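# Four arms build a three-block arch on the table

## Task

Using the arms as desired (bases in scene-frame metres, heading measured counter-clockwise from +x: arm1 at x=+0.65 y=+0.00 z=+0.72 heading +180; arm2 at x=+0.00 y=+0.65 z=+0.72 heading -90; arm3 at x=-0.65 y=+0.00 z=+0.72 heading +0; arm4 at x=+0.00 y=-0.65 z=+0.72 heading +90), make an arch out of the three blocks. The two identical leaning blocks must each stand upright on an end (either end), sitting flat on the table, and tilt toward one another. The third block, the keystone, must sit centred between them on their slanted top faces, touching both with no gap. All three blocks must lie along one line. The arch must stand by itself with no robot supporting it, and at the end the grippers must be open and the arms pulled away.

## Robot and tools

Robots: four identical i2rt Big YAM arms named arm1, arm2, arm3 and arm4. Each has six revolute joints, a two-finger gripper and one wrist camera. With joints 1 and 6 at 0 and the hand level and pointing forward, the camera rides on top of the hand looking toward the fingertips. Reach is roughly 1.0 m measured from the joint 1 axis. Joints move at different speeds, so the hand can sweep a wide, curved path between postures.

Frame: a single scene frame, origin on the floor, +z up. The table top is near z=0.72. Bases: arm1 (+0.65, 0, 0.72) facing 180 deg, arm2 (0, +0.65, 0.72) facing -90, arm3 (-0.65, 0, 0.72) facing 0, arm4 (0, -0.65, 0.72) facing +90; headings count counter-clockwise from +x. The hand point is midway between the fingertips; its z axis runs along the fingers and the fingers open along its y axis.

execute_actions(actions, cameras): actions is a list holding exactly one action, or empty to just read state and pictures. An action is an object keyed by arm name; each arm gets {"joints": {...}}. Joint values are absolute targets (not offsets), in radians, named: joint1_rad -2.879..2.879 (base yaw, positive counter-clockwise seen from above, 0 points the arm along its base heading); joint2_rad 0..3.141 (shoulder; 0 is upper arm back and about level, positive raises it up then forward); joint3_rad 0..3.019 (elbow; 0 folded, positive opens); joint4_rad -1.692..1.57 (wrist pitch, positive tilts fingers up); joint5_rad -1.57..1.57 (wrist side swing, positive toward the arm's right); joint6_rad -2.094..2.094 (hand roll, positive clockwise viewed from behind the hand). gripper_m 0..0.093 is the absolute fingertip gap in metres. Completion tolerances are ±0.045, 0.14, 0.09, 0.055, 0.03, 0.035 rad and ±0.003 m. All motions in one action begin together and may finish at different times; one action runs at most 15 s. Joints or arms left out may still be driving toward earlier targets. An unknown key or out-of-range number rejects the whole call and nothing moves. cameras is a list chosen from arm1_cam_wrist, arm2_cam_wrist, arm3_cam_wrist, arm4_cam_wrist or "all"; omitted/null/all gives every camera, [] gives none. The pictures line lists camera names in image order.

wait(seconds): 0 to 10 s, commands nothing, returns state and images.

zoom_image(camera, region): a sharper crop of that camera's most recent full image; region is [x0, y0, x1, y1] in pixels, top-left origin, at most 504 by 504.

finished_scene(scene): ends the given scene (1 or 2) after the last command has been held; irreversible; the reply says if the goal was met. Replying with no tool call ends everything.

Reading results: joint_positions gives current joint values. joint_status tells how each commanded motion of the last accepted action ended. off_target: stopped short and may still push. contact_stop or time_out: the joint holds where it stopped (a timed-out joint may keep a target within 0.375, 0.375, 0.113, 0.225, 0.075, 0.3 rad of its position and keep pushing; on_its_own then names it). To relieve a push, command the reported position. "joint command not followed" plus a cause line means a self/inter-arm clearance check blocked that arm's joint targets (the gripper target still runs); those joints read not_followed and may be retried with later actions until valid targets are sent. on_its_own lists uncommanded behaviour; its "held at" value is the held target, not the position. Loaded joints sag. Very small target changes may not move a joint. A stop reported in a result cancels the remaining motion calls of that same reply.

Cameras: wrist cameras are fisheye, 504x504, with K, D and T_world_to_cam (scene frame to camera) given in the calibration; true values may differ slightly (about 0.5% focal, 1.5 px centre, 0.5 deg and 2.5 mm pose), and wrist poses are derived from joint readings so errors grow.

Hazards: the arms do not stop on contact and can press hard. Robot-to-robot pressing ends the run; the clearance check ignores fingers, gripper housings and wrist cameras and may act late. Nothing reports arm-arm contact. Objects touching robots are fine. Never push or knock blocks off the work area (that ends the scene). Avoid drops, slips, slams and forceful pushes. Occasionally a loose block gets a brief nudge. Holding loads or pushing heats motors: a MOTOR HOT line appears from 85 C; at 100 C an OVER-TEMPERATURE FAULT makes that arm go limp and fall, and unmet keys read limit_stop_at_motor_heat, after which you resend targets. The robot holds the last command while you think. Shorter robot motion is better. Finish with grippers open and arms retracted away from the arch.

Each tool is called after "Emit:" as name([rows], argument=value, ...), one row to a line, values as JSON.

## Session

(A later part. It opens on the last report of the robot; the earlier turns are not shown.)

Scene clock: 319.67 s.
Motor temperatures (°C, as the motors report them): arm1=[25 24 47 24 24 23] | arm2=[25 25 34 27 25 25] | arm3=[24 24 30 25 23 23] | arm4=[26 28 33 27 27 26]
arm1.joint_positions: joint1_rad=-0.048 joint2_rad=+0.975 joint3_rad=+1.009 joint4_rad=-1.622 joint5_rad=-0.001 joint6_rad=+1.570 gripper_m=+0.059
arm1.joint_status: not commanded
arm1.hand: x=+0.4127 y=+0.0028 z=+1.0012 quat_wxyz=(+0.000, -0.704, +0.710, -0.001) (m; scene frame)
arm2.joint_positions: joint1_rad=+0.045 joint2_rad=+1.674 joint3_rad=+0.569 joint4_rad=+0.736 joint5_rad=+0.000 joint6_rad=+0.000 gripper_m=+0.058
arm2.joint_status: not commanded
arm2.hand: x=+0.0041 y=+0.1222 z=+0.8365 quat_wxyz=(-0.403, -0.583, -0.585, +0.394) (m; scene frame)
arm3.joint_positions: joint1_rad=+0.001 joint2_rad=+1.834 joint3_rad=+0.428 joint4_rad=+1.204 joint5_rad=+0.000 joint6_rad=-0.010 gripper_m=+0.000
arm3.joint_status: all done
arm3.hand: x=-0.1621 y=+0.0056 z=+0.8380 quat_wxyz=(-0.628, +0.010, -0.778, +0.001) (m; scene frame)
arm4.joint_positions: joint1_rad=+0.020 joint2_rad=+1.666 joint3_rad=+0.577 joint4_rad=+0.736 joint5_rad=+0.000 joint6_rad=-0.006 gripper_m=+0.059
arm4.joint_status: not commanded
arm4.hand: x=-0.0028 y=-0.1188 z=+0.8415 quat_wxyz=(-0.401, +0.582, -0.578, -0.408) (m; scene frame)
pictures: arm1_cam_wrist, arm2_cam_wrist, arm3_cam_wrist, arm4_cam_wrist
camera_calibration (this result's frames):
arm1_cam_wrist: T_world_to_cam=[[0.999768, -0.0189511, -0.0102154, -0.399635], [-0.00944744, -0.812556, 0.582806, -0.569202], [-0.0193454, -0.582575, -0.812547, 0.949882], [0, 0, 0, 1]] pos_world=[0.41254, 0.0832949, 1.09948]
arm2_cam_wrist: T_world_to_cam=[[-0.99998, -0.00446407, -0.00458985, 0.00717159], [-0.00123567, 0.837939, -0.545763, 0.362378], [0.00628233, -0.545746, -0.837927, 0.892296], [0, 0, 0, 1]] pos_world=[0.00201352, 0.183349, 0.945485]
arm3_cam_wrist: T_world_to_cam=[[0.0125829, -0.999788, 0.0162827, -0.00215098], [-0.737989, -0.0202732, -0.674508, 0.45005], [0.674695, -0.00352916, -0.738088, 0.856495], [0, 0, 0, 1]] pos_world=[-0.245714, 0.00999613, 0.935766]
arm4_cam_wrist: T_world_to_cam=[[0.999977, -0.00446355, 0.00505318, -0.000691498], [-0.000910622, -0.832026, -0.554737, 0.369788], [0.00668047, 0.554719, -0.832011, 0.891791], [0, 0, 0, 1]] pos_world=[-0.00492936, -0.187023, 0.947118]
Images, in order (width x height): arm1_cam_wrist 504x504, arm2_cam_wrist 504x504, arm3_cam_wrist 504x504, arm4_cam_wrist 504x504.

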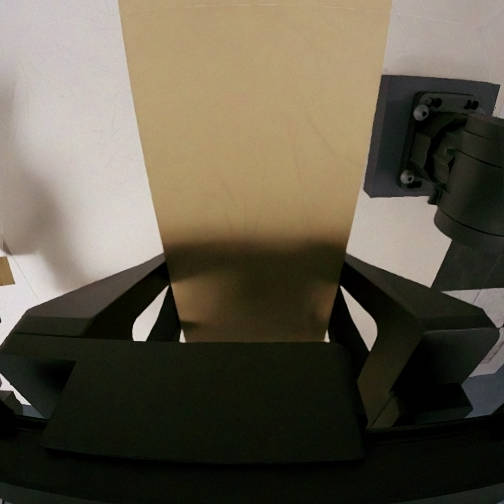

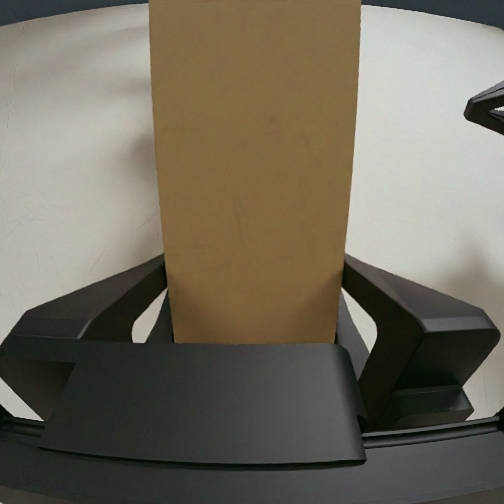

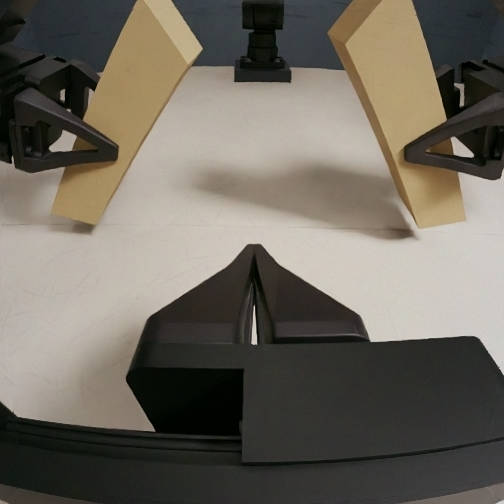

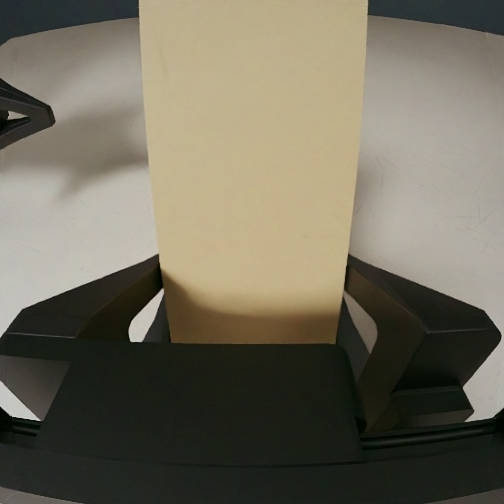

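Emit:
execute_actions([
  {"arm2":{"joints":{"joint4_rad":1.33,"joint1_rad":0.036}},"arm4":{"joints":{"joint4_rad":1.307,"joint1_rad":0.0}}},
], cameras=[])

Emit:
execute_actions([
  {"arm2":{"joints":{"joint2_rad":1.865}},"arm4":{"joints":{"joint2_rad":1.865,"joint3_rad":0.575}},"arm3":{"joints":{"joint4_rad":1.33}}},
], cameras=["arm3_cam_wrist"])

Scene clock: 359.37 s.
Motor temperatures (°C, as the motors report them): arm1=[25 24 49 24 24 23] | arm2=[25 26 33 27 25 25] | arm3=[24 25 29 25 23 23] | arm4=[26 29 31 27 27 26]
arm1.joint_positions: joint1_rad=-0.048 joint2_rad=+0.975 joint3_rad=+1.009 joint4_rad=-1.622 joint5_rad=-0.001 joint6_rad=+1.570 gripper_m=+0.059
arm1.joint_status: not commanded
arm1.hand: x=+0.4127 y=+0.0028 z=+1.0012 quat_wxyz=(+0.000, -0.704, +0.710, -0.001) (m; scene frame)
arm2.joint_positions: joint1_rad=+0.045 joint2_rad=+1.674 joint3_rad=+0.569 joint4_rad=+1.279 joint5_rad=+0.000 joint6_rad=+0.000 gripper_m=+0.058
arm2.joint_status: all done
arm2.hand: x=+0.0032 y=+0.1087 z=+0.9677 quat_wxyz=(-0.545, -0.456, -0.456, +0.536) (m; scene frame)
arm3.joint_positions: joint1_rad=+0.001 joint2_rad=+1.834 joint3_rad=+0.428 joint4_rad=+1.204 joint5_rad=+0.000 joint6_rad=-0.010 gripper_m=+0.000
arm3.joint_status: not commanded
arm3.hand: x=-0.1621 y=+0.0056 z=+0.8380 quat_wxyz=(-0.628, +0.010, -0.778, +0.001) (m; scene frame)
arm4.joint_positions: joint1_rad=+0.012 joint2_rad=+1.666 joint3_rad=+0.577 joint4_rad=+1.257 joint5_rad=+0.000 joint6_rad=-0.006 gripper_m=+0.059
arm4.joint_status: all done
arm4.hand: x=+0.0029 y=-0.1070 z=+0.9675 quat_wxyz=(-0.539, +0.455, -0.458, -0.541) (m; scene frame)
pictures: none
No camera images: the call's "cameras" was empty. Leave "cameras" out to get every camera's image.

Scene clock: 360.43 s.
Motor temperatures (°C, as the motors report them): arm1=[25 24 49 24 24 23] | arm2=[25 26 33 27 25 25] | arm3=[24 25 29 25 23 23] | arm4=[26 29 31 27 27 26]
arm1.joint_positions: joint1_rad=-0.048 joint2_rad=+0.975 joint3_rad=+1.009 joint4_rad=-1.622 joint5_rad=-0.001 joint6_rad=+1.570 gripper_m=+0.059
arm1.joint_status: not commanded
arm1.hand: x=+0.4127 y=+0.0028 z=+1.0012 quat_wxyz=(+0.000, -0.704, +0.710, -0.001) (m; scene frame)
arm2.joint_positions: joint1_rad=+0.045 joint2_rad=+1.909 joint3_rad=+0.568 joint4_rad=+1.292 joint5_rad=+0.000 joint6_rad=+0.000 gripper_m=+0.058
arm2.joint_status: all done
arm2.hand: x=+0.0042 y=+0.1074 z=+0.8469 quat_wxyz=(-0.491, -0.513, -0.514, +0.482) (m; scene frame)
arm3.joint_positions: joint1_rad=+0.001 joint2_rad=+1.834 joint3_rad=+0.428 joint4_rad=+1.310 joint5_rad=+0.000 joint6_rad=-0.010 gripper_m=+0.000
arm3.joint_status: all done
arm3.hand: x=-0.1579 y=+0.0057 z=+0.8638 quat_wxyz=(-0.669, +0.009, -0.743, +0.001) (m; scene frame)
arm4.joint_positions: joint1_rad=+0.012 joint2_rad=+1.908 joint3_rad=+0.557 joint4_rad=+1.269 joint5_rad=+0.000 joint6_rad=-0.006 gripper_m=+0.059
arm4.joint_status: all done
arm4.hand: x=+0.0014 y=-0.1122 z=+0.8363 quat_wxyz=(-0.477, +0.519, -0.522, -0.480) (m; scene frame)
pictures: arm3_cam_wrist
camera_calibration (this result's frames):
arm3_cam_wrist: T_world_to_cam=[[0.0112051, -0.999805, 0.0162631, -0.00268798], [-0.662158, -0.0196062, -0.749108, 0.546957], [0.749281, -0.00237491, -0.662248, 0.819013], [0, 0, 0, 1]] pos_world=[-0.251469, 0.00998135, 0.952163]
Images, in order (width x height): arm3_cam_wrist 504x504.

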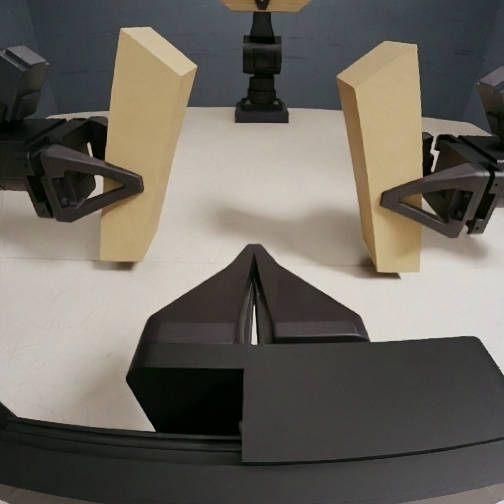

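Emit:
zoom_image(camera="arm3_cam_wrist", region=[60, 10, 230, 290])

Emit:
zoom_image(camera="arm3_cam_wrist", region=[300, 10, 470, 290])

Region (60, 10, 230, 290) of arm3_cam_wrist's 504x504 image, scaled by 1.800, with more detail than that image has; it fills the left 306 columns of this view, and the rest is white.

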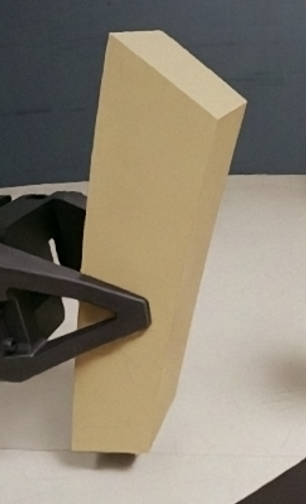

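Region (300, 10, 470, 290) of arm3_cam_wrist's 504x504 image, scaled by 1.800, with more detail than that image has; it fills the left 306 columns of this view, and the rest is white.

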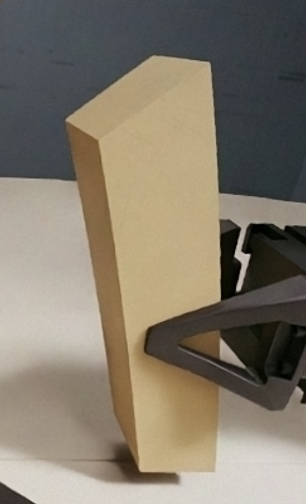

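Emit:
execute_actions([
  {"arm2":{"joints":{"joint2_rad":1.895,"joint4_rad":1.375}},"arm4":{"joints":{"joint2_rad":1.895,"joint4_rad":1.365}},"arm1":{"joints":{"joint2_rad":1.45,"joint3_rad":1.62,"joint4_rad":-1.68}}},
], cameras=["arm3_cam_wrist"])

Scene clock: 387.53 s.
Motor temperatures (°C, as the motors report them): arm1=[25 24 50 24 24 23] | arm2=[25 26 32 27 25 25] | arm3=[24 25 29 25 23 23] | arm4=[26 29 30 27 27 26]
arm1.joint_positions: joint1_rad=-0.048 joint2_rad=+1.473 joint3_rad=+1.564 joint4_rad=-1.677 joint5_rad=-0.001 joint6_rad=+1.571 gripper_m=+0.059
arm1.joint_status: all done
arm1.hand: x=+0.2279 y=+0.0045 z=+1.0578 quat_wxyz=(-0.001, -0.704, +0.710, -0.001) (m; scene frame)
arm2.joint_positions: joint1_rad=+0.045 joint2_rad=+1.913 joint3_rad=+0.568 joint4_rad=+1.323 joint5_rad=+0.000 joint6_rad=+0.000 gripper_m=+0.058
arm2.joint_status: all done
arm2.hand: x=+0.0042 y=+0.1073 z=+0.8525 quat_wxyz=(-0.498, -0.506, -0.507, +0.489) (m; scene frame)
arm3.joint_positions: joint1_rad=+0.001 joint2_rad=+1.834 joint3_rad=+0.428 joint4_rad=+1.310 joint5_rad=+0.000 joint6_rad=-0.010 gripper_m=+0.000
arm3.joint_status: not commanded
arm3.hand: x=-0.1579 y=+0.0057 z=+0.8638 quat_wxyz=(-0.669, +0.009, -0.743, +0.001) (m; scene frame)
arm4.joint_positions: joint1_rad=+0.012 joint2_rad=+1.908 joint3_rad=+0.557 joint4_rad=+1.314 joint5_rad=+0.000 joint6_rad=-0.006 gripper_m=+0.059
arm4.joint_status: all done
arm4.hand: x=+0.0015 y=-0.1115 z=+0.8475 quat_wxyz=(-0.489, +0.508, -0.511, -0.492) (m; scene frame)
pictures: arm3_cam_wrist
camera_calibration (this result's frames):
arm3_cam_wrist: T_world_to_cam=[[0.0112051, -0.999805, 0.0162631, -0.00268798], [-0.662158, -0.0196062, -0.749108, 0.546957], [0.749281, -0.00237491, -0.662248, 0.819013], [0, 0, 0, 1]] pos_world=[-0.251469, 0.00998135, 0.952163]
Images, in order (width x height): arm3_cam_wrist 504x504.

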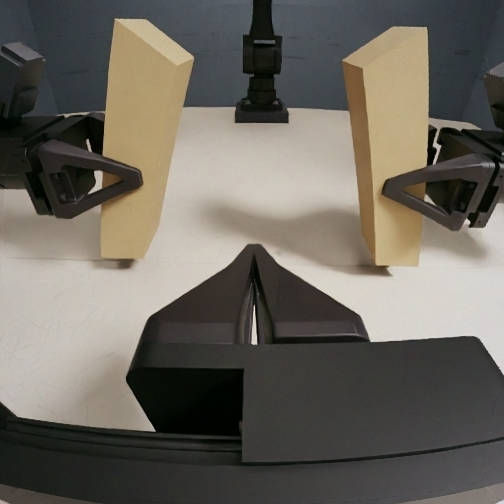

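Emit:
execute_actions([
  {"arm2":{"joints":{"joint2_rad":1.925,"joint4_rad":1.39}},"arm4":{"joints":{"joint2_rad":1.93,"joint4_rad":1.38}}},
], cameras=["arm3_cam_wrist"])

Emit:
zoom_image(camera="arm3_cam_wrist", region=[70, 200, 450, 300])

Scene clock: 393.20 s.
Motor temperatures (°C, as the motors report them): arm1=[25 24 51 24 24 23] | arm2=[25 26 32 27 25 25] | arm3=[24 25 29 25 23 23] | arm4=[26 29 30 27 27 26]
arm1.joint_positions: joint1_rad=-0.048 joint2_rad=+1.473 joint3_rad=+1.564 joint4_rad=-1.677 joint5_rad=-0.001 joint6_rad=+1.571 gripper_m=+0.059
arm1.joint_status: not commanded
arm1.hand: x=+0.2279 y=+0.0045 z=+1.0578 quat_wxyz=(-0.001, -0.704, +0.710, -0.001) (m; scene frame)
arm2.joint_positions: joint1_rad=+0.045 joint2_rad=+1.951 joint3_rad=+0.568 joint4_rad=+1.340 joint5_rad=+0.000 joint6_rad=+0.000 gripper_m=+0.058
arm2.joint_status: all done
arm2.hand: x=+0.0043 y=+0.1092 z=+0.8371 quat_wxyz=(-0.492, -0.511, -0.512, +0.483) (m; scene frame)
arm3.joint_positions: joint1_rad=+0.001 joint2_rad=+1.834 joint3_rad=+0.428 joint4_rad=+1.310 joint5_rad=+0.000 joint6_rad=-0.010 gripper_m=+0.000
arm3.joint_status: not commanded
arm3.hand: x=-0.1579 y=+0.0057 z=+0.8638 quat_wxyz=(-0.669, +0.009, -0.743, +0.001) (m; scene frame)
arm4.joint_positions: joint1_rad=+0.012 joint2_rad=+1.949 joint3_rad=+0.557 joint4_rad=+1.332 joint5_rad=+0.000 joint6_rad=-0.006 gripper_m=+0.059
arm4.joint_status: all done
arm4.hand: x=+0.0013 y=-0.1136 z=+0.8306 quat_wxyz=(-0.483, +0.514, -0.516, -0.486) (m; scene frame)
pictures: arm3_cam_wrist
camera_calibration (this result's frames):
arm3_cam_wrist: T_world_to_cam=[[0.0112051, -0.999805, 0.0162631, -0.00268798], [-0.662158, -0.0196062, -0.749108, 0.546957], [0.749281, -0.00237491, -0.662248, 0.819013], [0, 0, 0, 1]] pos_world=[-0.251469, 0.00998135, 0.952163]
Images, in order (width x height): arm3_cam_wrist 504x504.

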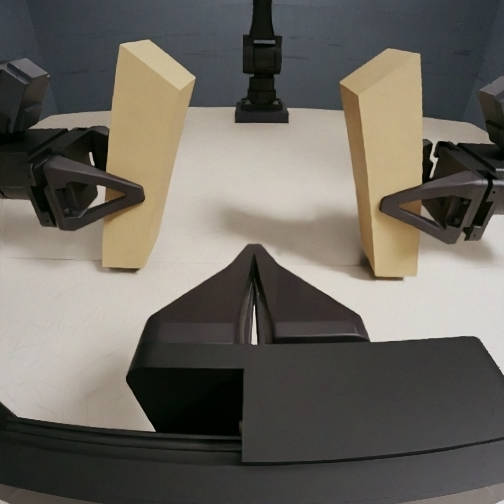

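Region (70, 200, 450, 300) of arm3_cam_wrist's 504x504 image, scaled by 1.326, with more detail than that image has; it fills the top 133 rows of this view, and the rest is white.

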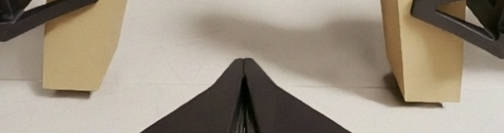

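Emit:
zoom_image(camera="arm3_cam_wrist", region=[70, 220, 190, 290])

Emit:
zoom_image(camera="arm3_cam_wrist", region=[330, 220, 450, 290])

Region (70, 220, 190, 290) of arm3_cam_wrist's 504x504 image, scaled by 4.200, with more detail than that image has; it fills the top 294 rows of this view, and the rest is white.

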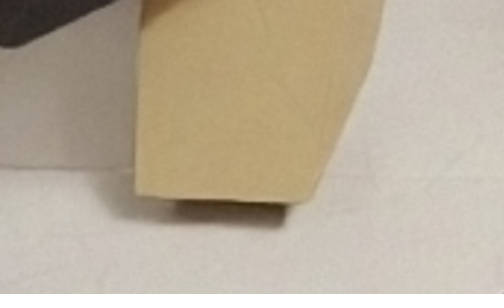

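Region (330, 220, 450, 290) of arm3_cam_wrist's 504x504 image, scaled by 4.200, with more detail than that image has; it fills the top 294 rows of this view, and the rest is white.

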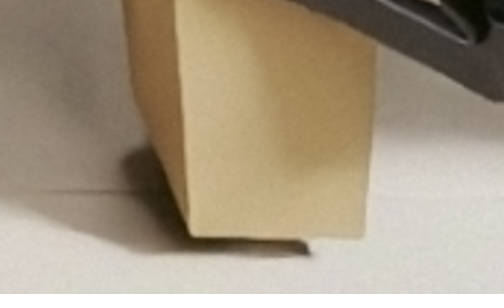

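Emit:
execute_actions([
  {"arm2":{"joints":{"joint2_rad":1.95,"joint4_rad":1.418}},"arm4":{"joints":{"joint2_rad":1.95,"joint4_rad":1.402}},"arm1":{"joints":{"joint2_rad":1.8,"joint3_rad":2.3,"joint4_rad":-1.69}}},
], cameras=[])

Emit:
execute_actions([
  {"arm1":{"joints":{"joint2_rad":2.06}},"arm3":{"joints":{"joint4_rad":1.42}}},
], cameras=["arm3_cam_wrist","arm1_cam_wrist"])

Scene clock: 416.63 s.
Motor temperatures (°C, as the motors report them): arm1=[25 25 52 24 24 23] | arm2=[25 26 31 28 25 25] | arm3=[24 25 29 26 23 23] | arm4=[26 29 30 27 27 26]
arm1.joint_positions: joint1_rad=-0.048 joint2_rad=+1.816 joint3_rad=+2.252 joint4_rad=-1.689 joint5_rad=-0.001 joint6_rad=+1.571 gripper_m=+0.059
arm1.joint_status: all done
arm1.hand: x=+0.0558 y=+0.0062 z=+1.1667 quat_wxyz=(-0.118, -0.694, +0.701, +0.117) (m; scene frame)
arm2.joint_positions: joint1_rad=+0.045 joint2_rad=+1.971 joint3_rad=+0.568 joint4_rad=+1.366 joint5_rad=+0.000 joint6_rad=+0.000 gripper_m=+0.058
arm2.joint_status: all done
arm2.hand: x=+0.0043 y=+0.1102 z=+0.8326 quat_wxyz=(-0.494, -0.510, -0.511, +0.485) (m; scene frame)
arm3.joint_positions: joint1_rad=+0.001 joint2_rad=+1.834 joint3_rad=+0.428 joint4_rad=+1.310 joint5_rad=+0.000 joint6_rad=-0.010 gripper_m=+0.000
arm3.joint_status: not commanded
arm3.hand: x=-0.1579 y=+0.0057 z=+0.8638 quat_wxyz=(-0.669, +0.009, -0.743, +0.001) (m; scene frame)
arm4.joint_positions: joint1_rad=+0.012 joint2_rad=+1.962 joint3_rad=+0.557 joint4_rad=+1.351 joint5_rad=+0.000 joint6_rad=-0.006 gripper_m=+0.059
arm4.joint_status: all done
arm4.hand: x=+0.0013 y=-0.1142 z=+0.8282 quat_wxyz=(-0.485, +0.512, -0.515, -0.487) (m; scene frame)
pictures: none
No camera images: the call's "cameras" was empty. Leave "cameras" out to get every camera's image.

Scene clock: 418.07 s.
Motor temperatures (°C, as the motors report them): arm1=[25 26 52 24 24 23] | arm2=[25 26 31 28 25 25] | arm3=[24 25 29 26 23 23] | arm4=[26 29 30 27 27 26]
arm1.joint_positions: joint1_rad=-0.048 joint2_rad=+2.100 joint3_rad=+2.263 joint4_rad=-1.689 joint5_rad=-0.001 joint6_rad=+1.571 gripper_m=+0.059
arm1.joint_status: all done
arm1.hand: x=-0.0036 y=+0.0064 z=+0.9978 quat_wxyz=(-0.022, -0.704, +0.710, +0.021) (m; scene frame)
arm2.joint_positions: joint1_rad=+0.045 joint2_rad=+1.971 joint3_rad=+0.568 joint4_rad=+1.366 joint5_rad=+0.000 joint6_rad=+0.000 gripper_m=+0.058
arm2.joint_status: not commanded
arm2.hand: x=+0.0043 y=+0.1102 z=+0.8326 quat_wxyz=(-0.494, -0.510, -0.511, +0.485) (m; scene frame)
arm3.joint_positions: joint1_rad=+0.001 joint2_rad=+1.834 joint3_rad=+0.428 joint4_rad=+1.401 joint5_rad=+0.000 joint6_rad=-0.010 gripper_m=+0.000
arm3.joint_status: all done
arm3.hand: x=-0.1566 y=+0.0058 z=+0.8861 quat_wxyz=(-0.702, +0.009, -0.712, +0.001) (m; scene frame)
arm4.joint_positions: joint1_rad=+0.012 joint2_rad=+1.962 joint3_rad=+0.557 joint4_rad=+1.351 joint5_rad=+0.000 joint6_rad=-0.006 gripper_m=+0.059
arm4.joint_status: not commanded
arm4.hand: x=+0.0013 y=-0.1142 z=+0.8282 quat_wxyz=(-0.485, +0.512, -0.515, -0.487) (m; scene frame)
pictures: arm1_cam_wrist, arm3_cam_wrist
camera_calibration (this result's frames):
arm1_cam_wrist: T_world_to_cam=[[0.997224, -0.0205486, -0.0715644, 0.0778446], [0.0250121, -0.812852, 0.581933, -0.567232], [-0.0701291, -0.582108, -0.810082, 0.938504], [0, 0, 0, 1]] pos_world=[0.00237567, 0.0868347, 1.09593]
arm3_cam_wrist: T_world_to_cam=[[0.0100369, -0.99982, 0.0161307, -0.00304023], [-0.59151, -0.0189429, -0.806075, 0.626084], [0.806235, -0.00145097, -0.591594, 0.779051], [0, 0, 0, 1]] pos_world=[-0.257733, 0.00995055, 0.965601]
Images, in order (width x height): arm1_cam_wrist 504x504, arm3_cam_wrist 504x504.

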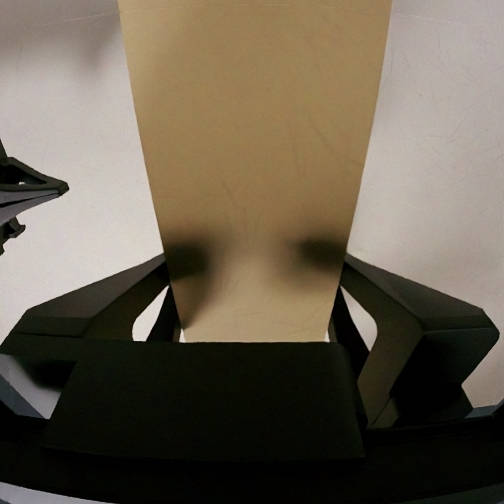

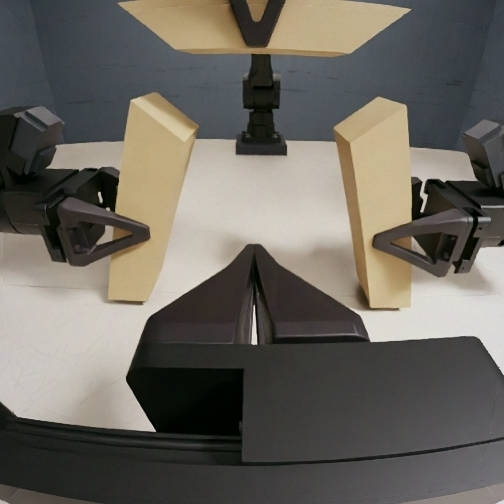

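Emit:
execute_actions([
  {"arm1":{"joints":{"joint2_rad":2.08,"joint3_rad":2.19,"joint4_rad":-1.62}}},
])

Emit:
zoom_image(camera="arm3_cam_wrist", region=[100, 40, 430, 180])

Scene clock: 426.00 s.
Motor temperatures (°C, as the motors report them): arm1=[25 28 51 24 24 23] | arm2=[25 26 31 28 25 25] | arm3=[24 25 29 26 23 23] | arm4=[26 29 30 27 27 26]
arm1.joint_positions: joint1_rad=-0.048 joint2_rad=+2.102 joint3_rad=+2.170 joint4_rad=-1.630 joint5_rad=-0.001 joint6_rad=+1.571 gripper_m=+0.059
arm1.joint_status: all done
arm1.hand: x=-0.0002 y=+0.0063 z=+0.9612 quat_wxyz=(-0.009, -0.704, +0.710, +0.008) (m; scene frame)
arm2.joint_positions: joint1_rad=+0.045 joint2_rad=+1.971 joint3_rad=+0.568 joint4_rad=+1.366 joint5_rad=+0.000 joint6_rad=+0.000 gripper_m=+0.058
arm2.joint_status: not commanded
arm2.hand: x=+0.0043 y=+0.1102 z=+0.8326 quat_wxyz=(-0.494, -0.510, -0.511, +0.485) (m; scene frame)
arm3.joint_positions: joint1_rad=+0.001 joint2_rad=+1.834 joint3_rad=+0.428 joint4_rad=+1.401 joint5_rad=+0.000 joint6_rad=-0.010 gripper_m=+0.000
arm3.joint_status: not commanded
arm3.hand: x=-0.1566 y=+0.0058 z=+0.8861 quat_wxyz=(-0.702, +0.009, -0.712, +0.001) (m; scene frame)
arm4.joint_positions: joint1_rad=+0.012 joint2_rad=+1.962 joint3_rad=+0.557 joint4_rad=+1.351 joint5_rad=+0.000 joint6_rad=-0.006 gripper_m=+0.059
arm4.joint_status: not commanded
arm4.hand: x=+0.0013 y=-0.1142 z=+0.8282 quat_wxyz=(-0.485, +0.512, -0.515, -0.487) (m; scene frame)
pictures: arm1_cam_wrist, arm2_cam_wrist, arm3_cam_wrist, arm4_cam_wrist
camera_calibration (this result's frames):
arm1_cam_wrist: T_world_to_cam=[[0.999122, -0.0205115, -0.0365242, 0.0382156], [0.00461755, -0.812675, 0.582699, -0.546804], [-0.0416344, -0.582357, -0.811867, 0.91073], [0, 0, 0, 1]] pos_world=[0.00226055, 0.0867799, 1.05941]
arm2_cam_wrist: T_world_to_cam=[[-0.999973, -0.0035131, -0.00650346, 0.00873775], [0.00296239, 0.615612, -0.788044, 0.59645], [0.00677209, -0.788042, -0.615585, 0.724086], [0, 0, 0, 1]] pos_world=[0.00206701, 0.203459, 0.915822]
arm3_cam_wrist: T_world_to_cam=[[0.0100369, -0.99982, 0.0161307, -0.00304023], [-0.59151, -0.0189429, -0.806075, 0.626084], [0.806235, -0.00145097, -0.591594, 0.779051], [0, 0, 0, 1]] pos_world=[-0.257733, 0.00995055, 0.965601]
arm4_cam_wrist: T_world_to_cam=[[0.999859, -0.0167535, 0.000685876, -0.00250943], [-0.0100678, -0.632555, -0.77445, 0.570994], [0.0134086, 0.774334, -0.632634, 0.738059], [0, 0, 0, 1]] pos_world=[-0.00163865, -0.210361, 0.90913]
Images, in order (width x height): arm1_cam_wrist 504x504, arm2_cam_wrist 504x504, arm3_cam_wrist 504x504, arm4_cam_wrist 504x504.

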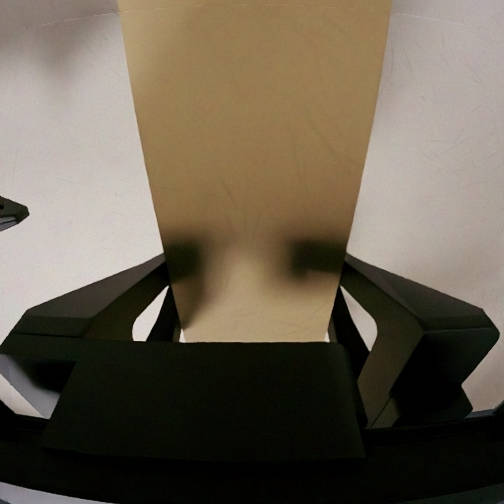

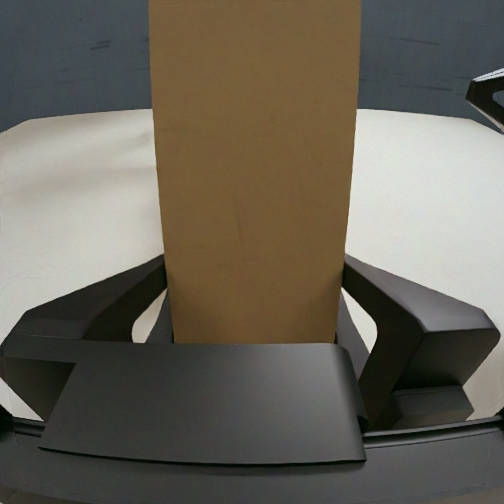

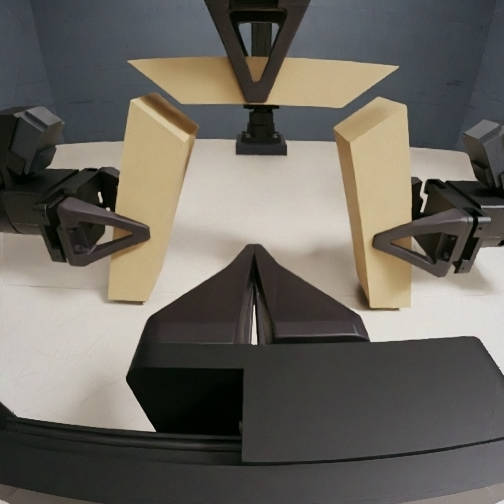

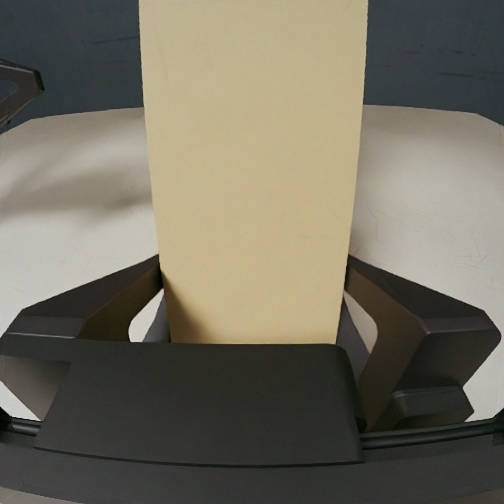

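Region (100, 40, 430, 180) of arm3_cam_wrist's 504x504 image, scaled by 1.527, with more detail than that image has; it fills the top 214 rows of this view, and the rest is white.

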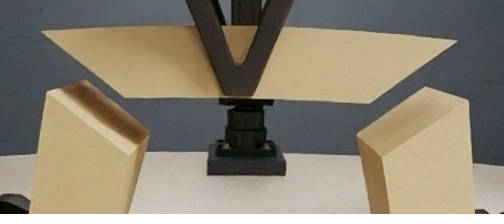

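Emit:
execute_actions([
  {"arm1":{"joints":{"joint1_rad":-0.032,"joint2_rad":2.09,"joint3_rad":2.15,"joint4_rad":-1.597}}},
], cameras=["arm3_cam_wrist"])

Emit:
zoom_image(camera="arm3_cam_wrist", region=[100, 40, 430, 180])

Scene clock: 440.07 s.
Motor temperatures (°C, as the motors report them): arm1=[25 29 49 24 24 23] | arm2=[25 26 31 28 25 25] | arm3=[24 25 29 26 23 23] | arm4=[26 29 30 27 27 26]
arm1.joint_positions: joint1_rad=-0.041 joint2_rad=+2.102 joint3_rad=+2.134 joint4_rad=-1.606 joint5_rad=-0.001 joint6_rad=+1.571 gripper_m=+0.059
arm1.joint_status: all done
arm1.hand: x=+0.0020 y=+0.0018 z=+0.9471 quat_wxyz=(-0.005, -0.706, +0.708, +0.003) (m; scene frame)
arm2.joint_positions: joint1_rad=+0.045 joint2_rad=+1.971 joint3_rad=+0.568 joint4_rad=+1.366 joint5_rad=+0.000 joint6_rad=+0.000 gripper_m=+0.058
arm2.joint_status: not commanded
arm2.hand: x=+0.0043 y=+0.1102 z=+0.8326 quat_wxyz=(-0.494, -0.510, -0.511, +0.485) (m; scene frame)
arm3.joint_positions: joint1_rad=+0.001 joint2_rad=+1.834 joint3_rad=+0.428 joint4_rad=+1.401 joint5_rad=+0.000 joint6_rad=-0.010 gripper_m=+0.000
arm3.joint_status: not commanded
arm3.hand: x=-0.1566 y=+0.0058 z=+0.8861 quat_wxyz=(-0.702, +0.009, -0.712, +0.001) (m; scene frame)
arm4.joint_positions: joint1_rad=+0.012 joint2_rad=+1.962 joint3_rad=+0.557 joint4_rad=+1.351 joint5_rad=+0.000 joint6_rad=-0.006 gripper_m=+0.059
arm4.joint_status: not commanded
arm4.hand: x=+0.0013 y=-0.1142 z=+0.8282 quat_wxyz=(-0.485, +0.512, -0.515, -0.487) (m; scene frame)
pictures: arm3_cam_wrist
camera_calibration (this result's frames):
arm3_cam_wrist: T_world_to_cam=[[0.0100369, -0.99982, 0.0161307, -0.00304023], [-0.59151, -0.0189429, -0.806075, 0.626084], [0.806235, -0.00145097, -0.591594, 0.779051], [0, 0, 0, 1]] pos_world=[-0.257733, 0.00995055, 0.965601]
Images, in order (width x height): arm3_cam_wrist 504x504.

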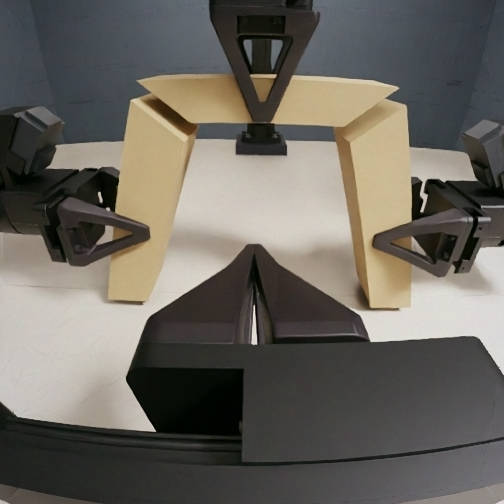

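Region (100, 40, 430, 180) of arm3_cam_wrist's 504x504 image, scaled by 1.527, with more detail than that image has; it fills the top 214 rows of this view, and the rest is white.

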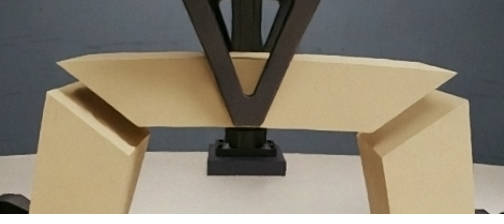

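Emit:
zoom_image(camera="arm3_cam_wrist", region=[90, 70, 210, 320])

Emit:
zoom_image(camera="arm3_cam_wrist", region=[320, 70, 440, 320])

Region (90, 70, 210, 320) of arm3_cam_wrist's 504x504 image, scaled by 2.016, with more detail than that image has; it fills the left 242 columns of this view, and the rest is white.

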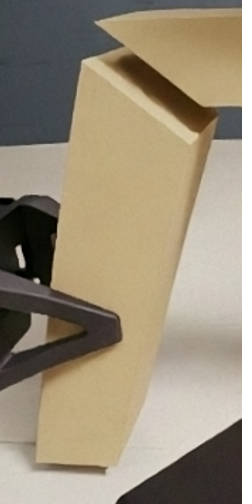

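Region (320, 70, 440, 320) of arm3_cam_wrist's 504x504 image, scaled by 2.016, with more detail than that image has; it fills the left 242 columns of this view, and the rest is white.

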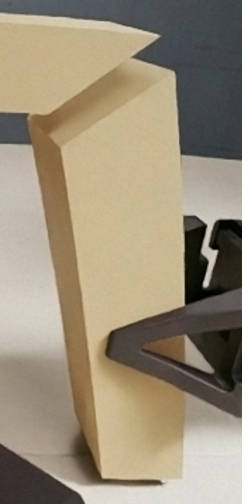

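Emit:
execute_actions([
  {"arm1":{"joints":{"joint3_rad":2.235,"joint4_rad":-1.65}},"arm2":{"joints":{"joint3_rad":0.62}},"arm4":{"joints":{"joint3_rad":0.605}}},
], cameras=[])

Scene clock: 475.97 s.
Motor temperatures (°C, as the motors report them): arm1=[25 31 48 24 24 23] | arm2=[25 27 31 28 25 25] | arm3=[24 25 29 26 23 23] | arm4=[26 30 30 27 27 26]
arm1.joint_positions: joint1_rad=-0.041 joint2_rad=+2.103 joint3_rad=+2.181 joint4_rad=-1.642 joint5_rad=-0.001 joint6_rad=+1.571 gripper_m=+0.059
arm1.joint_status: all done
arm1.hand: x=+0.0001 y=+0.0018 z=+0.9646 quat_wxyz=(-0.009, -0.706, +0.708, +0.007) (m; scene frame)
arm2.joint_positions: joint1_rad=+0.045 joint2_rad=+1.971 joint3_rad=+0.576 joint4_rad=+1.366 joint5_rad=+0.000 joint6_rad=+0.000 gripper_m=+0.058
arm2.joint_status: all done
arm2.hand: x=+0.0043 y=+0.1070 z=+0.8352 quat_wxyz=(-0.496, -0.508, -0.509, +0.487) (m; scene frame)
arm3.joint_positions: joint1_rad=+0.001 joint2_rad=+1.834 joint3_rad=+0.428 joint4_rad=+1.401 joint5_rad=+0.000 joint6_rad=-0.010 gripper_m=+0.000
arm3.joint_status: not commanded
arm3.hand: x=-0.1566 y=+0.0058 z=+0.8861 quat_wxyz=(-0.702, +0.009, -0.712, +0.001) (m; scene frame)
arm4.joint_positions: joint1_rad=+0.012 joint2_rad=+1.962 joint3_rad=+0.570 joint4_rad=+1.351 joint5_rad=+0.000 joint6_rad=-0.006 gripper_m=+0.059
arm4.joint_status: all done
arm4.hand: x=+0.0013 y=-0.1093 z=+0.8321 quat_wxyz=(-0.488, +0.509, -0.512, -0.491) (m; scene frame)
pictures: none
No camera images: the call's "cameras" was empty. Leave "cameras" out to get every camera's image.

Emit:
execute_actions([
  {"arm1":{"joints":{"joint2_rad":2.115}},"arm2":{"joints":{"joint3_rad":0.626,"joint2_rad":1.965}},"arm4":{"joints":{"joint2_rad":1.965}}},
], cameras=["arm3_cam_wrist"])

Emit:
zoom_image(camera="arm3_cam_wrist", region=[90, 50, 440, 320])

Scene clock: 480.47 s.
Motor temperatures (°C, as the motors report them): arm1=[25 31 49 24 24 23] | arm2=[25 27 31 28 25 25] | arm3=[24 25 29 26 23 23] | arm4=[26 30 30 27 27 26]
arm1.joint_positions: joint1_rad=-0.041 joint2_rad=+2.118 joint3_rad=+2.181 joint4_rad=-1.642 joint5_rad=-0.001 joint6_rad=+1.571 gripper_m=+0.059
arm1.joint_status: all done
arm1.hand: x=-0.0011 y=+0.0018 z=+0.9551 quat_wxyz=(-0.004, -0.706, +0.708, +0.002) (m; scene frame)
arm2.joint_positions: joint1_rad=+0.045 joint2_rad=+1.986 joint3_rad=+0.582 joint4_rad=+1.367 joint5_rad=+0.000 joint6_rad=+0.000 gripper_m=+0.058
arm2.joint_status: all done
arm2.hand: x=+0.0044 y=+0.1058 z=+0.8296 quat_wxyz=(-0.494, -0.510, -0.511, +0.485) (m; scene frame)
arm3.joint_positions: joint1_rad=+0.001 joint2_rad=+1.834 joint3_rad=+0.428 joint4_rad=+1.401 joint5_rad=+0.000 joint6_rad=-0.010 gripper_m=+0.000
arm3.joint_status: not commanded
arm3.hand: x=-0.1566 y=+0.0058 z=+0.8861 quat_wxyz=(-0.702, +0.009, -0.712, +0.001) (m; scene frame)
arm4.joint_positions: joint1_rad=+0.012 joint2_rad=+1.979 joint3_rad=+0.570 joint4_rad=+1.353 joint5_rad=+0.000 joint6_rad=-0.006 gripper_m=+0.059
arm4.joint_status: all done
arm4.hand: x=+0.0012 y=-0.1104 z=+0.8241 quat_wxyz=(-0.484, +0.513, -0.515, -0.487) (m; scene frame)
pictures: arm3_cam_wrist
camera_calibration (this result's frames):
arm3_cam_wrist: T_world_to_cam=[[0.0100369, -0.99982, 0.0161307, -0.00304023], [-0.59151, -0.0189429, -0.806075, 0.626084], [0.806235, -0.00145097, -0.591594, 0.779051], [0, 0, 0, 1]] pos_world=[-0.257733, 0.00995055, 0.965601]
Images, in order (width x height): arm3_cam_wrist 504x504.

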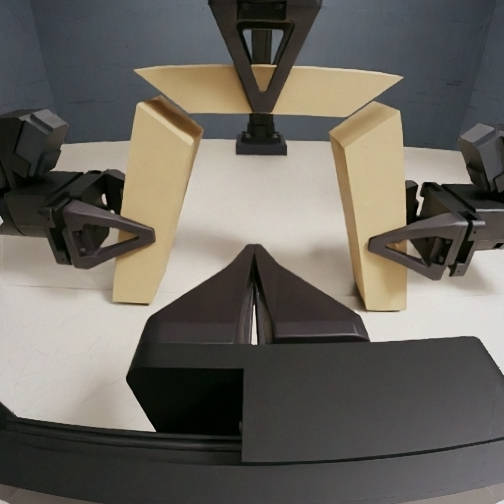

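Region (90, 50, 440, 320) of arm3_cam_wrist's 504x504 image, scaled by 1.440, with more detail than that image has; it fills the top 389 rows of this view, and the rest is white.

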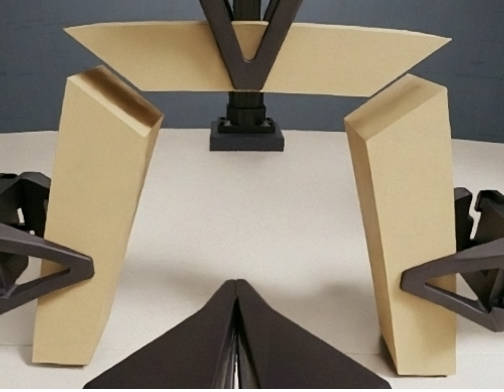

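Emit:
execute_actions([
  {"arm1":{"joints":{"joint2_rad":2.133,"joint3_rad":2.18,"joint4_rad":-1.6}}},
], cameras=["arm3_cam_wrist"])

Emit:
zoom_image(camera="arm3_cam_wrist", region=[110, 60, 430, 180])

Scene clock: 486.50 s.
Motor temperatures (°C, as the motors report them): arm1=[25 31 50 24 24 23] | arm2=[25 27 31 28 25 25] | arm3=[24 25 29 26 23 23] | arm4=[26 30 30 27 27 26]
arm1.joint_positions: joint1_rad=-0.041 joint2_rad=+2.139 joint3_rad=+2.167 joint4_rad=-1.610 joint5_rad=-0.001 joint6_rad=+1.571 gripper_m=+0.059
arm1.joint_status: all done
arm1.hand: x=-0.0071 y=+0.0018 z=+0.9364 quat_wxyz=(-0.002, -0.706, +0.708, +0.001) (m; scene frame)
arm2.joint_positions: joint1_rad=+0.045 joint2_rad=+1.986 joint3_rad=+0.582 joint4_rad=+1.367 joint5_rad=+0.000 joint6_rad=+0.000 gripper_m=+0.058
arm2.joint_status: not commanded
arm2.hand: x=+0.0044 y=+0.1058 z=+0.8296 quat_wxyz=(-0.494, -0.510, -0.511, +0.485) (m; scene frame)
arm3.joint_positions: joint1_rad=+0.001 joint2_rad=+1.834 joint3_rad=+0.428 joint4_rad=+1.401 joint5_rad=+0.000 joint6_rad=-0.010 gripper_m=+0.000
arm3.joint_status: not commanded
arm3.hand: x=-0.1566 y=+0.0058 z=+0.8861 quat_wxyz=(-0.702, +0.009, -0.712, +0.001) (m; scene frame)
arm4.joint_positions: joint1_rad=+0.012 joint2_rad=+1.979 joint3_rad=+0.570 joint4_rad=+1.353 joint5_rad=+0.000 joint6_rad=-0.006 gripper_m=+0.059
arm4.joint_status: not commanded
arm4.hand: x=+0.0012 y=-0.1104 z=+0.8241 quat_wxyz=(-0.484, +0.513, -0.515, -0.487) (m; scene frame)
pictures: arm3_cam_wrist
camera_calibration (this result's frames):
arm3_cam_wrist: T_world_to_cam=[[0.0100369, -0.99982, 0.0161307, -0.00304023], [-0.59151, -0.0189429, -0.806075, 0.626084], [0.806235, -0.00145097, -0.591594, 0.779051], [0, 0, 0, 1]] pos_world=[-0.257733, 0.00995055, 0.965601]
Images, in order (width x height): arm3_cam_wrist 504x504.

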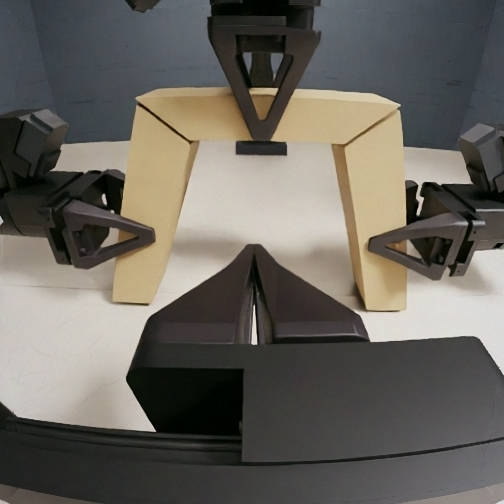

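Region (110, 60, 430, 180) of arm3_cam_wrist's 504x504 image, scaled by 1.575, with more detail than that image has; it fills the top 189 rows of this view, and the rest is white.

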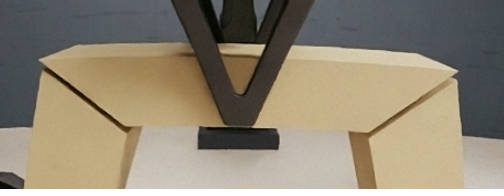

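Excellent match; ~3 mm gap. Release the keystone.

Emit:
execute_actions([
  {"arm1":{"joints":{"gripper_m":0.09}}},
], cameras=["arm3_cam_wrist","arm1_cam_wrist"])

Emit:
zoom_image(camera="arm3_cam_wrist", region=[110, 60, 430, 180])

Scene clock: 490.83 s.
Motor temperatures (°C, as the motors report them): arm1=[25 31 49 24 24 23] | arm2=[25 27 31 28 25 25] | arm3=[24 25 29 26 23 23] | arm4=[26 30 30 27 27 26]
arm1.joint_positions: joint1_rad=-0.041 joint2_rad=+2.139 joint3_rad=+2.167 joint4_rad=-1.610 joint5_rad=-0.001 joint6_rad=+1.571 gripper_m=+0.090
arm1.joint_status: all done
arm1.hand: x=-0.0071 y=+0.0018 z=+0.9364 quat_wxyz=(-0.002, -0.706, +0.708, +0.001) (m; scene frame)
arm2.joint_positions: joint1_rad=+0.045 joint2_rad=+1.992 joint3_rad=+0.582 joint4_rad=+1.367 joint5_rad=-0.001 joint6_rad=-0.003 gripper_m=+0.058
arm2.joint_status: not commanded
arm2.hand: x=+0.0045 y=+0.1062 z=+0.8266 quat_wxyz=(-0.492, -0.511, -0.513, +0.484) (m; scene frame)
arm3.joint_positions: joint1_rad=+0.001 joint2_rad=+1.834 joint3_rad=+0.428 joint4_rad=+1.401 joint5_rad=+0.000 joint6_rad=-0.010 gripper_m=+0.000
arm3.joint_status: not commanded
arm3.hand: x=-0.1566 y=+0.0058 z=+0.8861 quat_wxyz=(-0.702, +0.009, -0.712, +0.001) (m; scene frame)
arm4.joint_positions: joint1_rad=+0.012 joint2_rad=+1.984 joint3_rad=+0.570 joint4_rad=+1.353 joint5_rad=+0.000 joint6_rad=-0.007 gripper_m=+0.059
arm4.joint_status: not commanded
arm4.hand: x=+0.0011 y=-0.1107 z=+0.8216 quat_wxyz=(-0.483, +0.514, -0.516, -0.486) (m; scene frame)
pictures: arm1_cam_wrist, arm3_cam_wrist
camera_calibration (this result's frames):
arm1_cam_wrist: T_world_to_cam=[[0.999774, -0.0136197, -0.0163263, 0.0251082], [-0.00155478, -0.812665, 0.58273, -0.536086], [-0.0212044, -0.582573, -0.812502, 0.888439], [0, 0, 0, 1]] pos_world=[-0.00709726, 0.0822643, 1.03466]
arm3_cam_wrist: T_world_to_cam=[[0.0100369, -0.99982, 0.0161307, -0.00304023], [-0.59151, -0.0189429, -0.806075, 0.626084], [0.806235, -0.00145097, -0.591594, 0.779051], [0, 0, 0, 1]] pos_world=[-0.257733, 0.00995055, 0.965601]
Images, in order (width x height): arm1_cam_wrist 504x504, arm3_cam_wrist 504x504.

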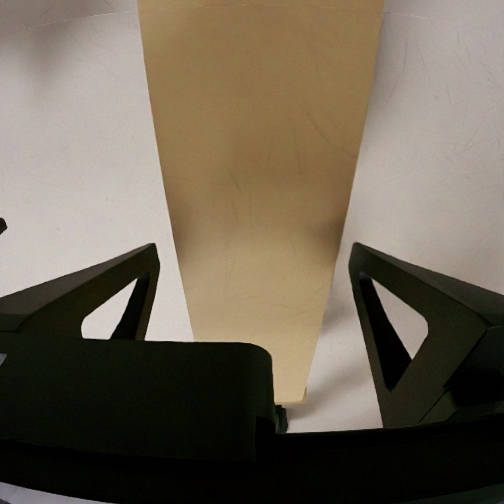

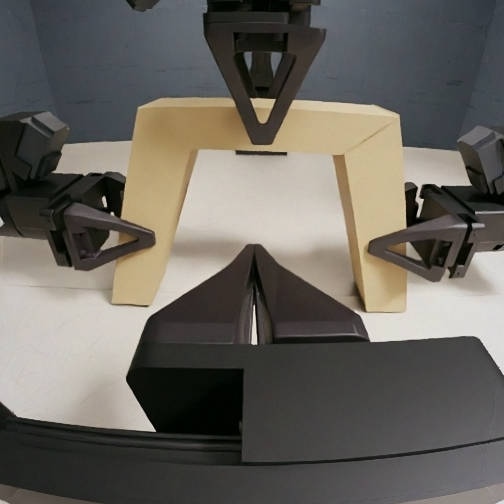

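Region (110, 60, 430, 180) of arm3_cam_wrist's 504x504 image, scaled by 1.575, with more detail than that image has; it fills the top 189 rows of this view, and the rest is white.

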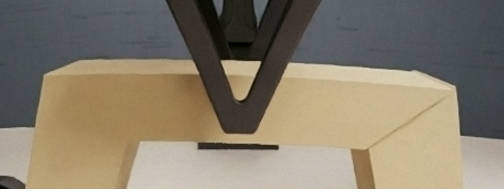

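Seated. Release side arms and lift arm1.

Emit:
execute_actions([
  {"arm1":{"joints":{"joint3_rad":2.32,"joint4_rad":-1.69}},"arm2":{"joints":{"gripper_m":0.09}},"arm4":{"joints":{"gripper_m":0.09}}},
], cameras=["arm3_cam_wrist","arm1_cam_wrist"])

Scene clock: 494.20 s.
Motor temperatures (°C, as the motors report them): arm1=[25 32 49 24 24 23] | arm2=[25 27 31 28 25 25] | arm3=[24 25 29 26 23 23] | arm4=[26 30 30 27 27 26]
arm1.joint_positions: joint1_rad=-0.041 joint2_rad=+2.139 joint3_rad=+2.283 joint4_rad=-1.682 joint5_rad=-0.001 joint6_rad=+1.571 gripper_m=+0.090
arm1.joint_status: all done
arm1.hand: x=-0.0136 y=+0.0019 z=+0.9805 quat_wxyz=(-0.018, -0.706, +0.708, +0.016) (m; scene frame)
arm2.joint_positions: joint1_rad=+0.045 joint2_rad=+1.981 joint3_rad=+0.605 joint4_rad=+1.395 joint5_rad=-0.001 joint6_rad=-0.003 gripper_m=+0.090
arm2.joint_status: all done
arm2.hand: x=+0.0044 y=+0.0965 z=+0.8466 quat_wxyz=(-0.508, -0.495, -0.497, +0.500) (m; scene frame)
arm3.joint_positions: joint1_rad=+0.001 joint2_rad=+1.834 joint3_rad=+0.428 joint4_rad=+1.401 joint5_rad=+0.000 joint6_rad=-0.010 gripper_m=+0.000
arm3.joint_status: not commanded
arm3.hand: x=-0.1566 y=+0.0058 z=+0.8861 quat_wxyz=(-0.702, +0.009, -0.712, +0.001) (m; scene frame)
arm4.joint_positions: joint1_rad=+0.012 joint2_rad=+1.983 joint3_rad=+0.586 joint4_rad=+1.375 joint5_rad=+0.000 joint6_rad=-0.007 gripper_m=+0.090
arm4.joint_status: all done
arm4.hand: x=+0.0013 y=-0.1041 z=+0.8322 quat_wxyz=(-0.493, +0.505, -0.507, -0.495) (m; scene frame)
pictures: arm1_cam_wrist, arm3_cam_wrist
camera_calibration (this result's frames):
arm1_cam_wrist: T_world_to_cam=[[0.998095, -0.013679, -0.0601572, 0.0753058], [0.0239506, -0.812711, 0.582175, -0.56086], [-0.056854, -0.582507, -0.810835, 0.922079], [0, 0, 0, 1]] pos_world=[-0.00930564, 0.0823309, 1.0787]
arm3_cam_wrist: T_world_to_cam=[[0.0100369, -0.99982, 0.0161307, -0.00304023], [-0.59151, -0.0189429, -0.806075, 0.626084], [0.806235, -0.00145097, -0.591594, 0.779051], [0, 0, 0, 1]] pos_world=[-0.257733, 0.00995055, 0.965601]
Images, in order (width x height): arm1_cam_wrist 504x504, arm3_cam_wrist 504x504.

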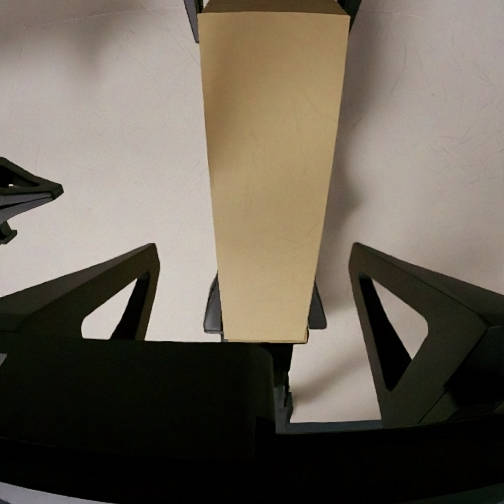

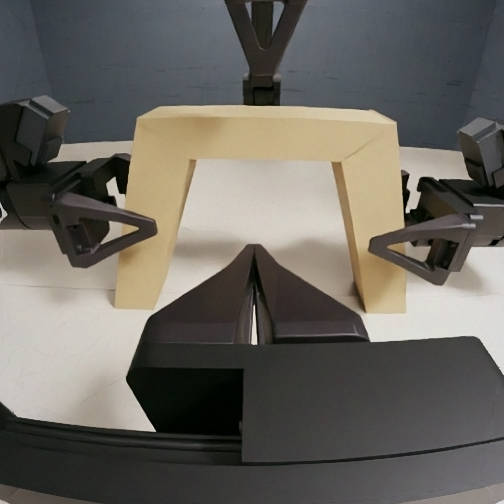

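Emit:
execute_actions([
  {"arm1":{"joints":{"joint2_rad":1.6}},"arm2":{"joints":{"joint3_rad":0.33,"joint4_rad":1.57}},"arm4":{"joints":{"joint3_rad":0.33,"joint4_rad":1.57}}},
], cameras=["arm3_cam_wrist","arm2_cam_wrist","arm4_cam_wrist"])

Emit:
zoom_image(camera="arm3_cam_wrist", region=[90, 80, 440, 330])

Scene clock: 501.90 s.
Motor temperatures (°C, as the motors report them): arm1=[25 32 49 24 24 23] | arm2=[25 27 31 28 25 25] | arm3=[24 25 29 26 23 23] | arm4=[26 30 30 27 27 26]
arm1.joint_positions: joint1_rad=-0.041 joint2_rad=+1.620 joint3_rad=+2.303 joint4_rad=-1.684 joint5_rad=-0.001 joint6_rad=+1.571 gripper_m=+0.090
arm1.joint_status: all done
arm1.hand: x=+0.1232 y=+0.0021 z=+1.2959 quat_wxyz=(-0.205, -0.676, +0.678, +0.204) (m; scene frame)
arm2.joint_positions: joint1_rad=+0.045 joint2_rad=+1.979 joint3_rad=+0.328 joint4_rad=+1.545 joint5_rad=-0.001 joint6_rad=-0.003 gripper_m=+0.090
arm2.joint_status: all done
arm2.hand: x=+0.0036 y=+0.2034 z=+0.8106 quat_wxyz=(-0.475, -0.526, -0.528, +0.467) (m; scene frame)
arm3.joint_positions: joint1_rad=+0.001 joint2_rad=+1.834 joint3_rad=+0.428 joint4_rad=+1.401 joint5_rad=+0.000 joint6_rad=-0.010 gripper_m=+0.000
arm3.joint_status: not commanded
arm3.hand: x=-0.1566 y=+0.0058 z=+0.8861 quat_wxyz=(-0.702, +0.009, -0.712, +0.001) (m; scene frame)
arm4.joint_positions: joint1_rad=+0.012 joint2_rad=+1.981 joint3_rad=+0.329 joint4_rad=+1.542 joint5_rad=+0.000 joint6_rad=-0.007 gripper_m=+0.090
arm4.joint_status: all done
arm4.hand: x=+0.0010 y=-0.2033 z=+0.8068 quat_wxyz=(-0.470, +0.526, -0.528, -0.473) (m; scene frame)
pictures: arm2_cam_wrist, arm3_cam_wrist, arm4_cam_wrist
camera_calibration (this result's frames):
arm2_cam_wrist: T_world_to_cam=[[-0.999986, -0.00437466, -0.00309327, 0.00567732], [-0.000619801, 0.667917, -0.744235, 0.475591], [0.00532183, -0.744223, -0.66791, 0.817413], [0, 0, 0, 1]] pos_world=[0.00162188, 0.290707, 0.899928]
arm3_cam_wrist: T_world_to_cam=[[0.0100369, -0.99982, 0.0161307, -0.00304023], [-0.59151, -0.0189429, -0.806075, 0.626084], [0.806235, -0.00145097, -0.591594, 0.779051], [0, 0, 0, 1]] pos_world=[-0.257733, 0.00995055, 0.965601]
arm4_cam_wrist: T_world_to_cam=[[0.999876, -0.0155973, 0.0023073, -0.0047473], [-0.00881651, -0.674407, -0.738307, 0.460408], [0.0130716, 0.738195, -0.674461, 0.819904], [0, 0, 0, 1]] pos_world=[-0.00191158, -0.29482, 0.892926]
Images, in order (width x height): arm2_cam_wrist 504x504, arm3_cam_wrist 504x504, arm4_cam_wrist 504x504.

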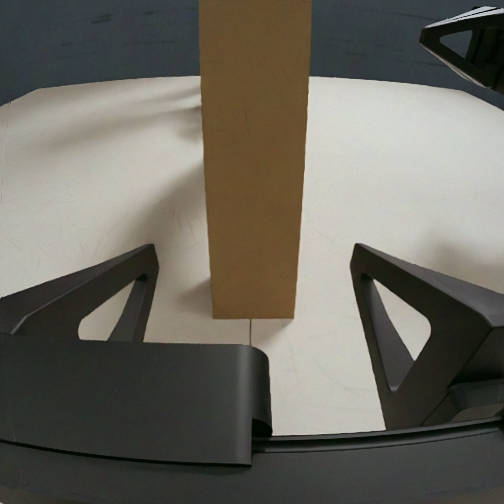

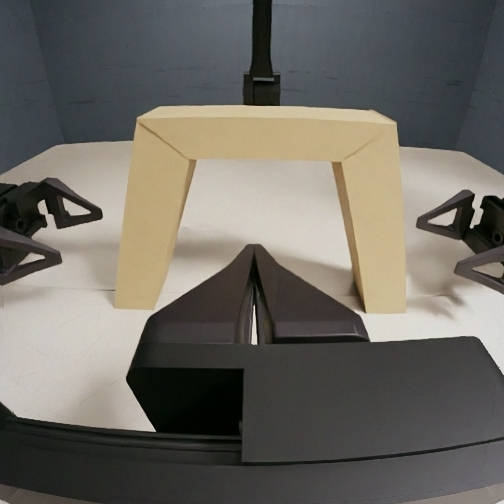

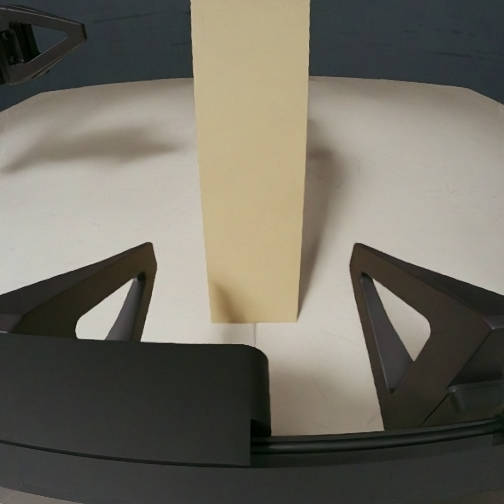

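Region (90, 80, 440, 330) of arm3_cam_wrist's 504x504 image, scaled by 1.440, with more detail than that image has; it fills the top 360 rows of this view, and the rest is white.

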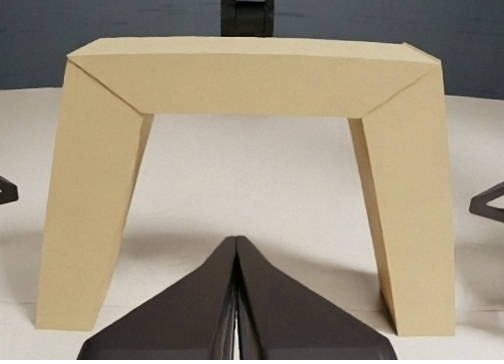

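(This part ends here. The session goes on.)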